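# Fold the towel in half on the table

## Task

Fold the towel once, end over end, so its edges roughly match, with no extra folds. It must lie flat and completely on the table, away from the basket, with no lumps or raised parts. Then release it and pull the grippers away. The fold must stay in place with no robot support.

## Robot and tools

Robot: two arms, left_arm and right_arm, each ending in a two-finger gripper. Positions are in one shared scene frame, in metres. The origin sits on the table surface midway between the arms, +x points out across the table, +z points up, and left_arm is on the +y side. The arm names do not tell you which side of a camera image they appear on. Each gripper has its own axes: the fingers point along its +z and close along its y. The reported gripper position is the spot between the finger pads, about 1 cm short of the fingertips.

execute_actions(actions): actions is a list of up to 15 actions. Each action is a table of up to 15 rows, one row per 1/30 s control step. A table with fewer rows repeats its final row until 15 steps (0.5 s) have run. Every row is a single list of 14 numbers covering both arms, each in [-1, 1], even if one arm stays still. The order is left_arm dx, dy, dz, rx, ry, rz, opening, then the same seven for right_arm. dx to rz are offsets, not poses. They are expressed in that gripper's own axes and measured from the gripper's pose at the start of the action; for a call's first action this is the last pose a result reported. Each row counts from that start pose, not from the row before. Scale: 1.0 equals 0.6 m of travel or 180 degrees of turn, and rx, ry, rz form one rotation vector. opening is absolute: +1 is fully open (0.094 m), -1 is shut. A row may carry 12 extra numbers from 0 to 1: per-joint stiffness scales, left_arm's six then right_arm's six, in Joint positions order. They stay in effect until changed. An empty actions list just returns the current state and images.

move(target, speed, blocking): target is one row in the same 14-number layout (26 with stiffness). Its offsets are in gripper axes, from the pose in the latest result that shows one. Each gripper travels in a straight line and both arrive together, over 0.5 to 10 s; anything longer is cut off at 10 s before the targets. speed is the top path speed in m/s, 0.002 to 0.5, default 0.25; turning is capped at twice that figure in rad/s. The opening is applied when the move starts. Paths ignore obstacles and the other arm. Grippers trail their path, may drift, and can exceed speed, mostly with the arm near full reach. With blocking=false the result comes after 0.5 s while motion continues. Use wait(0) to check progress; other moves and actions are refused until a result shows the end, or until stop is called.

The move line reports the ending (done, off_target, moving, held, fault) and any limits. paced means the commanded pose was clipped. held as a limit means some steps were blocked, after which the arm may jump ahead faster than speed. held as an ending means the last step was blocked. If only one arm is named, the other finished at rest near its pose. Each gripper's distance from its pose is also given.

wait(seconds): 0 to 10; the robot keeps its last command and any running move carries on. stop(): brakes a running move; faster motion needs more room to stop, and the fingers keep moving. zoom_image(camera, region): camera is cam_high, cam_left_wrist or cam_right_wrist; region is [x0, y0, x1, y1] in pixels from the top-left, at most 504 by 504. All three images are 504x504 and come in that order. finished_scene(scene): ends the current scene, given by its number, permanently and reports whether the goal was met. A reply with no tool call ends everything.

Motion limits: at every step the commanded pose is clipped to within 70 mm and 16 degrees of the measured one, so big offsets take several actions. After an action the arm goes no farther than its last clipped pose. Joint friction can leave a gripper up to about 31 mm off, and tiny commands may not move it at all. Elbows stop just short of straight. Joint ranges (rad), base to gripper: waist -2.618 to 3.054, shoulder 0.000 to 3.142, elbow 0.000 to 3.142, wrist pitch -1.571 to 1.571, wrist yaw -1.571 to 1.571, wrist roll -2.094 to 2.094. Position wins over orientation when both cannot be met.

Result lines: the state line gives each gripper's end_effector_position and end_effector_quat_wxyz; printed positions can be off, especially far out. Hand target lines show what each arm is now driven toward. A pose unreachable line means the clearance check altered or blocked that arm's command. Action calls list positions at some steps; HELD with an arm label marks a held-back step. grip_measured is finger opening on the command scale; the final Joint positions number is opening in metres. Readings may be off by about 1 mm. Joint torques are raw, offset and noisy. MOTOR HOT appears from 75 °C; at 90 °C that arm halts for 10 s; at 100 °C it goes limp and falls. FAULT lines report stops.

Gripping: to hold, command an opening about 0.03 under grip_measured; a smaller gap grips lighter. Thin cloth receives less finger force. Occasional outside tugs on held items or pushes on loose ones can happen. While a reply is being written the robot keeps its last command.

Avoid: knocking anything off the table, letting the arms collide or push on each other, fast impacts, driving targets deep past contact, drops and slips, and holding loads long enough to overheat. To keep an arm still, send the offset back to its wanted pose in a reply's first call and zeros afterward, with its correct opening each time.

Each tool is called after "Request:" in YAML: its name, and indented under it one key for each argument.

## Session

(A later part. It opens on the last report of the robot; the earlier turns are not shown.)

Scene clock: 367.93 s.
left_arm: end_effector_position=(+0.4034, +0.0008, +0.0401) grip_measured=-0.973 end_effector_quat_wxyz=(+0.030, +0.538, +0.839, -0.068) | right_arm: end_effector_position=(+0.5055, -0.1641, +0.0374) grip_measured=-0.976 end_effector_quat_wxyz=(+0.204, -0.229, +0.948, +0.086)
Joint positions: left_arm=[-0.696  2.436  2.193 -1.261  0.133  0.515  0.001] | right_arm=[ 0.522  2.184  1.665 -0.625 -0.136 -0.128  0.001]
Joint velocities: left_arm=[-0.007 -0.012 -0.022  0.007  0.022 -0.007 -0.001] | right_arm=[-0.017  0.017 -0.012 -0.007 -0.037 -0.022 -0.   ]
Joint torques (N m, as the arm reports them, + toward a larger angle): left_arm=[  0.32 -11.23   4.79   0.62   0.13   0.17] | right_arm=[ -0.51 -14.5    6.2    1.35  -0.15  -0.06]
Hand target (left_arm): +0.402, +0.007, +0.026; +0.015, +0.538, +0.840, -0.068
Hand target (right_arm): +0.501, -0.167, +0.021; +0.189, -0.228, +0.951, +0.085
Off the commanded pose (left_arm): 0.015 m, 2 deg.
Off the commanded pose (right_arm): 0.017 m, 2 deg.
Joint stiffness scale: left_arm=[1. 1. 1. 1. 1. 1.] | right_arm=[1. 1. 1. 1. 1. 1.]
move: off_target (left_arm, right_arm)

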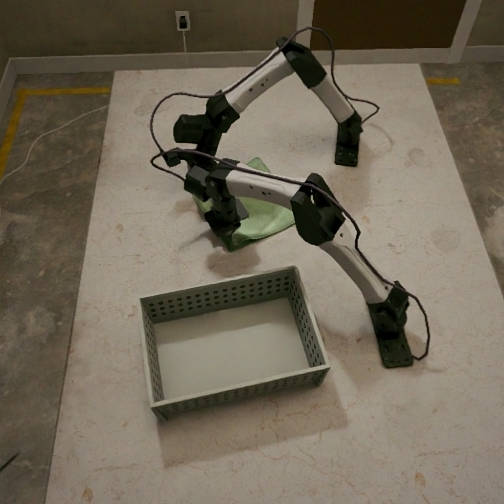

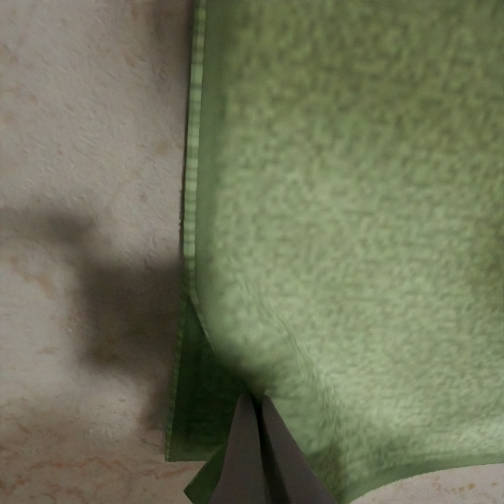

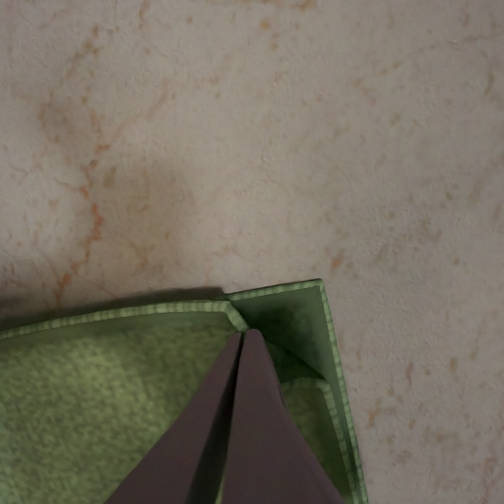

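Hem lines up with the bottom edge now. Releasing.

Request:
execute_actions:
  actions:
    - [[0,0,0,0,0,0,-0.9, 0,0,0,0,0,0,-0.9],[0,0,0,0,0,0,-0.8, 0,0,0,0,0,0,-0.8],[0,0,0,0,0,0,-0.65, 0,0,0,0,0,0,-0.65],[0,0,0,0,0,0,-0.5, 0,0,0,0,0,0,-0.5],[0,0,0,0,0,0,-0.3, 0,0,0,0,0,0,-0.3],[0,0,0,0,0,0,-0.1, 0,0,0,0,0,0,-0.1],[0,0,0,0,0,0,0.1, 0,0,0,0,0,0,0.1],[0,0,0,0,0,0,0.3, 0,0,0,0,0,0,0.3],[0,0,0,0,0,0,0.5, 0,0,0,0,0,0,0.5]]

Request:
move:
  target: [0,-0.02,-0.13,0,-0.05,0,0.5, 0,0,-0.13,0,0,0,0.5]
  speed: 0.15

Scene clock: 375.50 s.
left_arm: end_effector_position=(+0.4035, +0.0008, +0.0401) grip_measured=+0.498 end_effector_quat_wxyz=(+0.030, +0.538, +0.839, -0.068) | right_arm: end_effector_position=(+0.5056, -0.1641, +0.0374) grip_measured=+0.499 end_effector_quat_wxyz=(+0.204, -0.229, +0.948, +0.086)
Joint positions: left_arm=[-0.696  2.436  2.193 -1.26   0.133  0.516  0.07 ] | right_arm=[ 0.522  2.184  1.665 -0.625 -0.136 -0.128  0.07 ]
Joint velocities: left_arm=[-0.002  0.007  0.002  0.037  0.007 -0.037 -0.   ] | right_arm=[-0.002  0.012 -0.012 -0.037  0.007 -0.007  0.   ]
Joint torques (N m, as the arm reports them, + toward a larger angle): left_arm=[ -0.24 -12.53   6.37   0.52   0.14   0.1 ] | right_arm=[ -0.3  -16.39   7.56   1.3   -0.14   0.11]
Hand target (left_arm): +0.403, +0.001, +0.040; +0.030, +0.538, +0.840, -0.068
Hand target (right_arm): +0.506, -0.164, +0.037; +0.204, -0.229, +0.948, +0.086
Off the commanded pose (left_arm): 0.000 m, 0 deg.
Off the commanded pose (right_arm): 0.000 m, 0 deg.
Joint stiffness scale: left_arm=[1. 1. 1. 1. 1. 1.] | right_arm=[1. 1. 1. 1. 1. 1.]
Step readings (end_effector_position):
0: left_arm (+0.4035, +0.0008, +0.0401) | right_arm (+0.5056, -0.1641, +0.0374)
1: left_arm (+0.4035, +0.0008, +0.0401) | right_arm (+0.5056, -0.1641, +0.0374)
2: left_arm (+0.4035, +0.0008, +0.0401) | right_arm (+0.5056, -0.1641, +0.0374)
4: left_arm (+0.4035, +0.0008, +0.0401) | right_arm (+0.5056, -0.1641, +0.0374)
8: left_arm (+0.4035, +0.0008, +0.0401) | right_arm (+0.5056, -0.1641, +0.0374)
15: end_effector_position above

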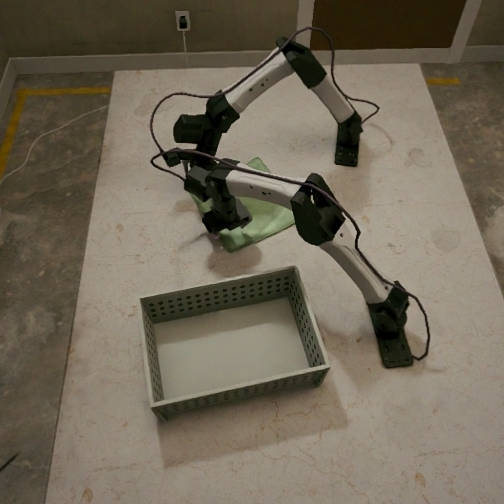

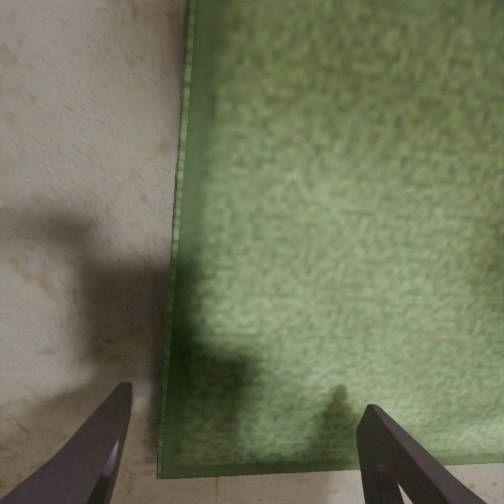

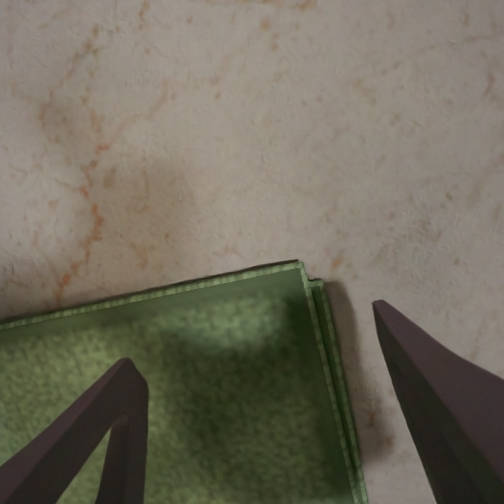

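Scene clock: 376.60 s.
left_arm: end_effector_position=(+0.3983, +0.0020, +0.1246) grip_measured=+0.498 end_effector_quat_wxyz=(+0.107, +0.533, +0.833, -0.105) | right_arm: end_effector_position=(+0.4822, -0.1799, +0.1095) grip_measured=+0.499 end_effector_quat_wxyz=(+0.215, -0.227, +0.946, +0.084)
Joint positions: left_arm=[-0.676  2.226  2.137 -1.258  0.203  0.516  0.07 ] | right_arm=[ 0.506  2.006  1.675 -0.793 -0.136 -0.141  0.07 ]
Joint velocities: left_arm=[-0.017 -0.007  0.007  0.066  0.066  0.007  0.   ] | right_arm=[-0.012 -0.012 -0.002 -0.066  0.066 -0.081  0.   ]
Joint torques (N m, as the arm reports them, + toward a larger angle): left_arm=[  0.32 -11.68   4.86   0.88   0.26   0.13] | right_arm=[ -0.86 -14.3    8.21   1.06  -0.2   -0.05]
Hand target (left_arm): +0.395, +0.007, +0.119; +0.096, +0.531, +0.835, -0.109
Hand target (right_arm): +0.479, -0.183, +0.108; +0.204, -0.229, +0.948, +0.086
Off the commanded pose (left_arm): 0.009 m, 1 deg.
Off the commanded pose (right_arm): 0.006 m, 1 deg.
Joint stiffness scale: left_arm=[1. 1. 1. 1. 1. 1.] | right_arm=[1. 1. 1. 1. 1. 1.]
move: done

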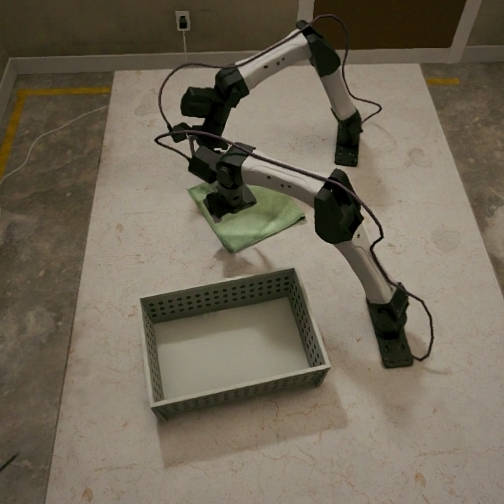

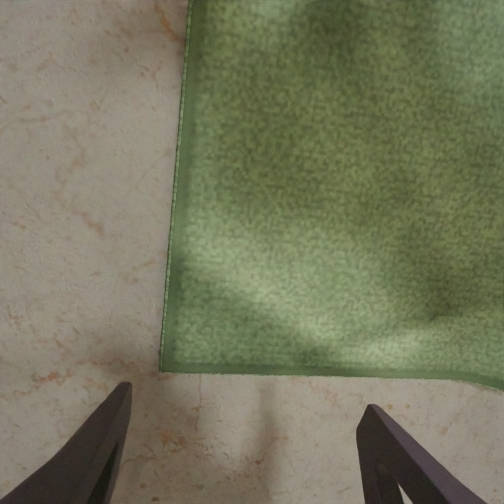

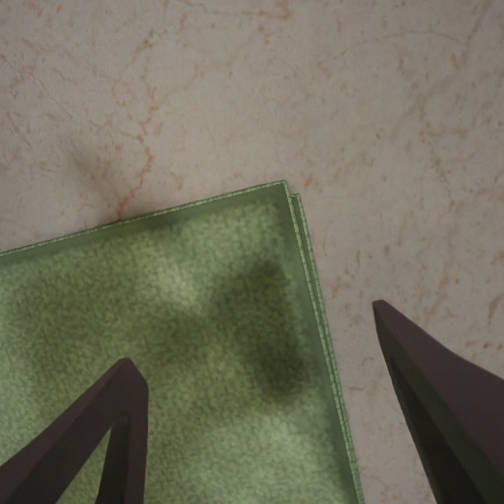

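Request:
move:
  target: [0.31,-0.47,-0.195,0,-0.08,0,0.5, 0.467,-0.287,-0.383,0.113,-0.016,0.227,0.5]
  speed: 0.25

Request:
zoom_image:
  camera: "cam_high"
  region: [160, 130, 340, 290]

Scene clock: 388.07 s.
left_arm: end_effector_position=(+0.0580, +0.0695, +0.2159) grip_measured=+0.498 end_effector_quat_wxyz=(+0.215, +0.511, +0.810, -0.192) | right_arm: end_effector_position=(+0.2591, -0.5064, +0.1858) grip_measured=+0.499 end_effector_quat_wxyz=(+0.243, +0.158, +0.957, -0.016)
Joint positions: left_arm=[-1.553  0.96   1.091 -1.126 -0.103 -0.322  0.07 ] | right_arm=[-0.528  1.228  1.156 -1.06  -0.23  -0.355  0.07 ]
Joint velocities: left_arm=[ 0.012 -0.007 -0.012 -0.081 -0.007  0.022  0.001] | right_arm=[ 0.002  0.007 -0.007 -0.037 -0.11  -0.066  0.   ]
Joint torques (N m, as the arm reports them, + toward a larger angle): left_arm=[-0.97 -1.83  5.38  1.44 -0.14 -0.01] | right_arm=[-0.68 -4.99  8.34  1.05 -0.31 -0.09]
Hand target (left_arm): +0.057, +0.076, +0.208; +0.208, +0.513, +0.814, -0.179
Hand target (right_arm): +0.256, -0.504, +0.187; +0.239, +0.157, +0.958, -0.010
Off the commanded pose (left_arm): 0.020 m, 2 deg.
Off the commanded pose (right_arm): 0.010 m, 2 deg.
Joint stiffness scale: left_arm=[1. 1. 1. 1. 1. 1.] | right_arm=[1. 1. 1. 1. 1. 1.]
MOTOR HOT: a motor of the left arm reached 75 °C. Now the hottest motor of the left arm, joint 2 (shoulder), reports 74 °C. The controller's stop level is 90 °C. To cool a motor, set the load down, stop pushing, or move to a pose that needs little force.
move: off_target (left_arm)

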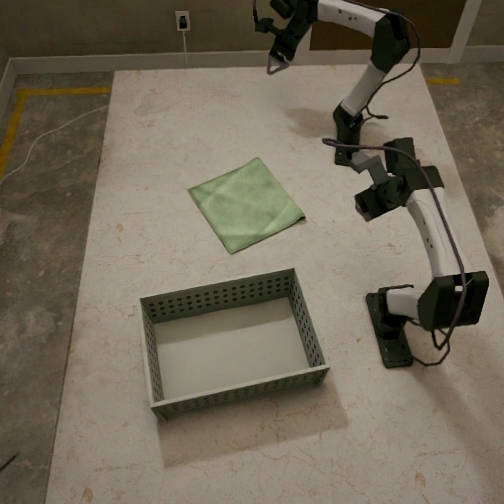

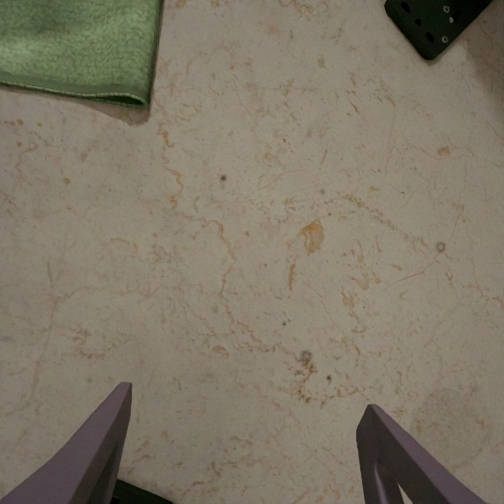

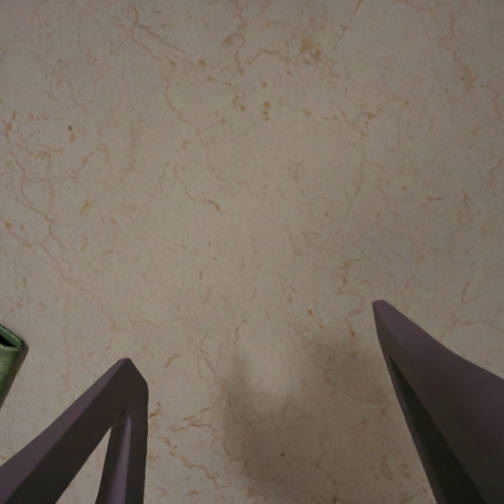

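Region (160, 130, 340, 290) of cam_high's 504x504 image, scaled by 2.800, with more detail than that image has.

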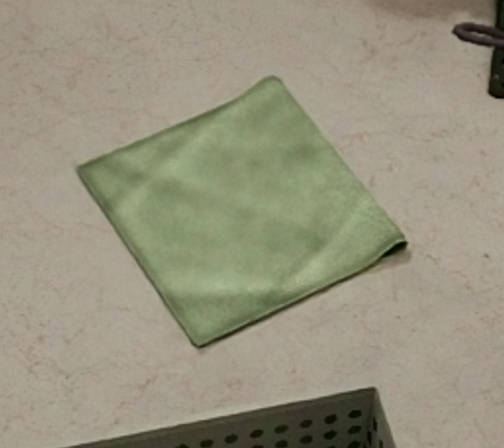

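Request:
finished_scene:
  scene: 2

The scene is finished: the task was done.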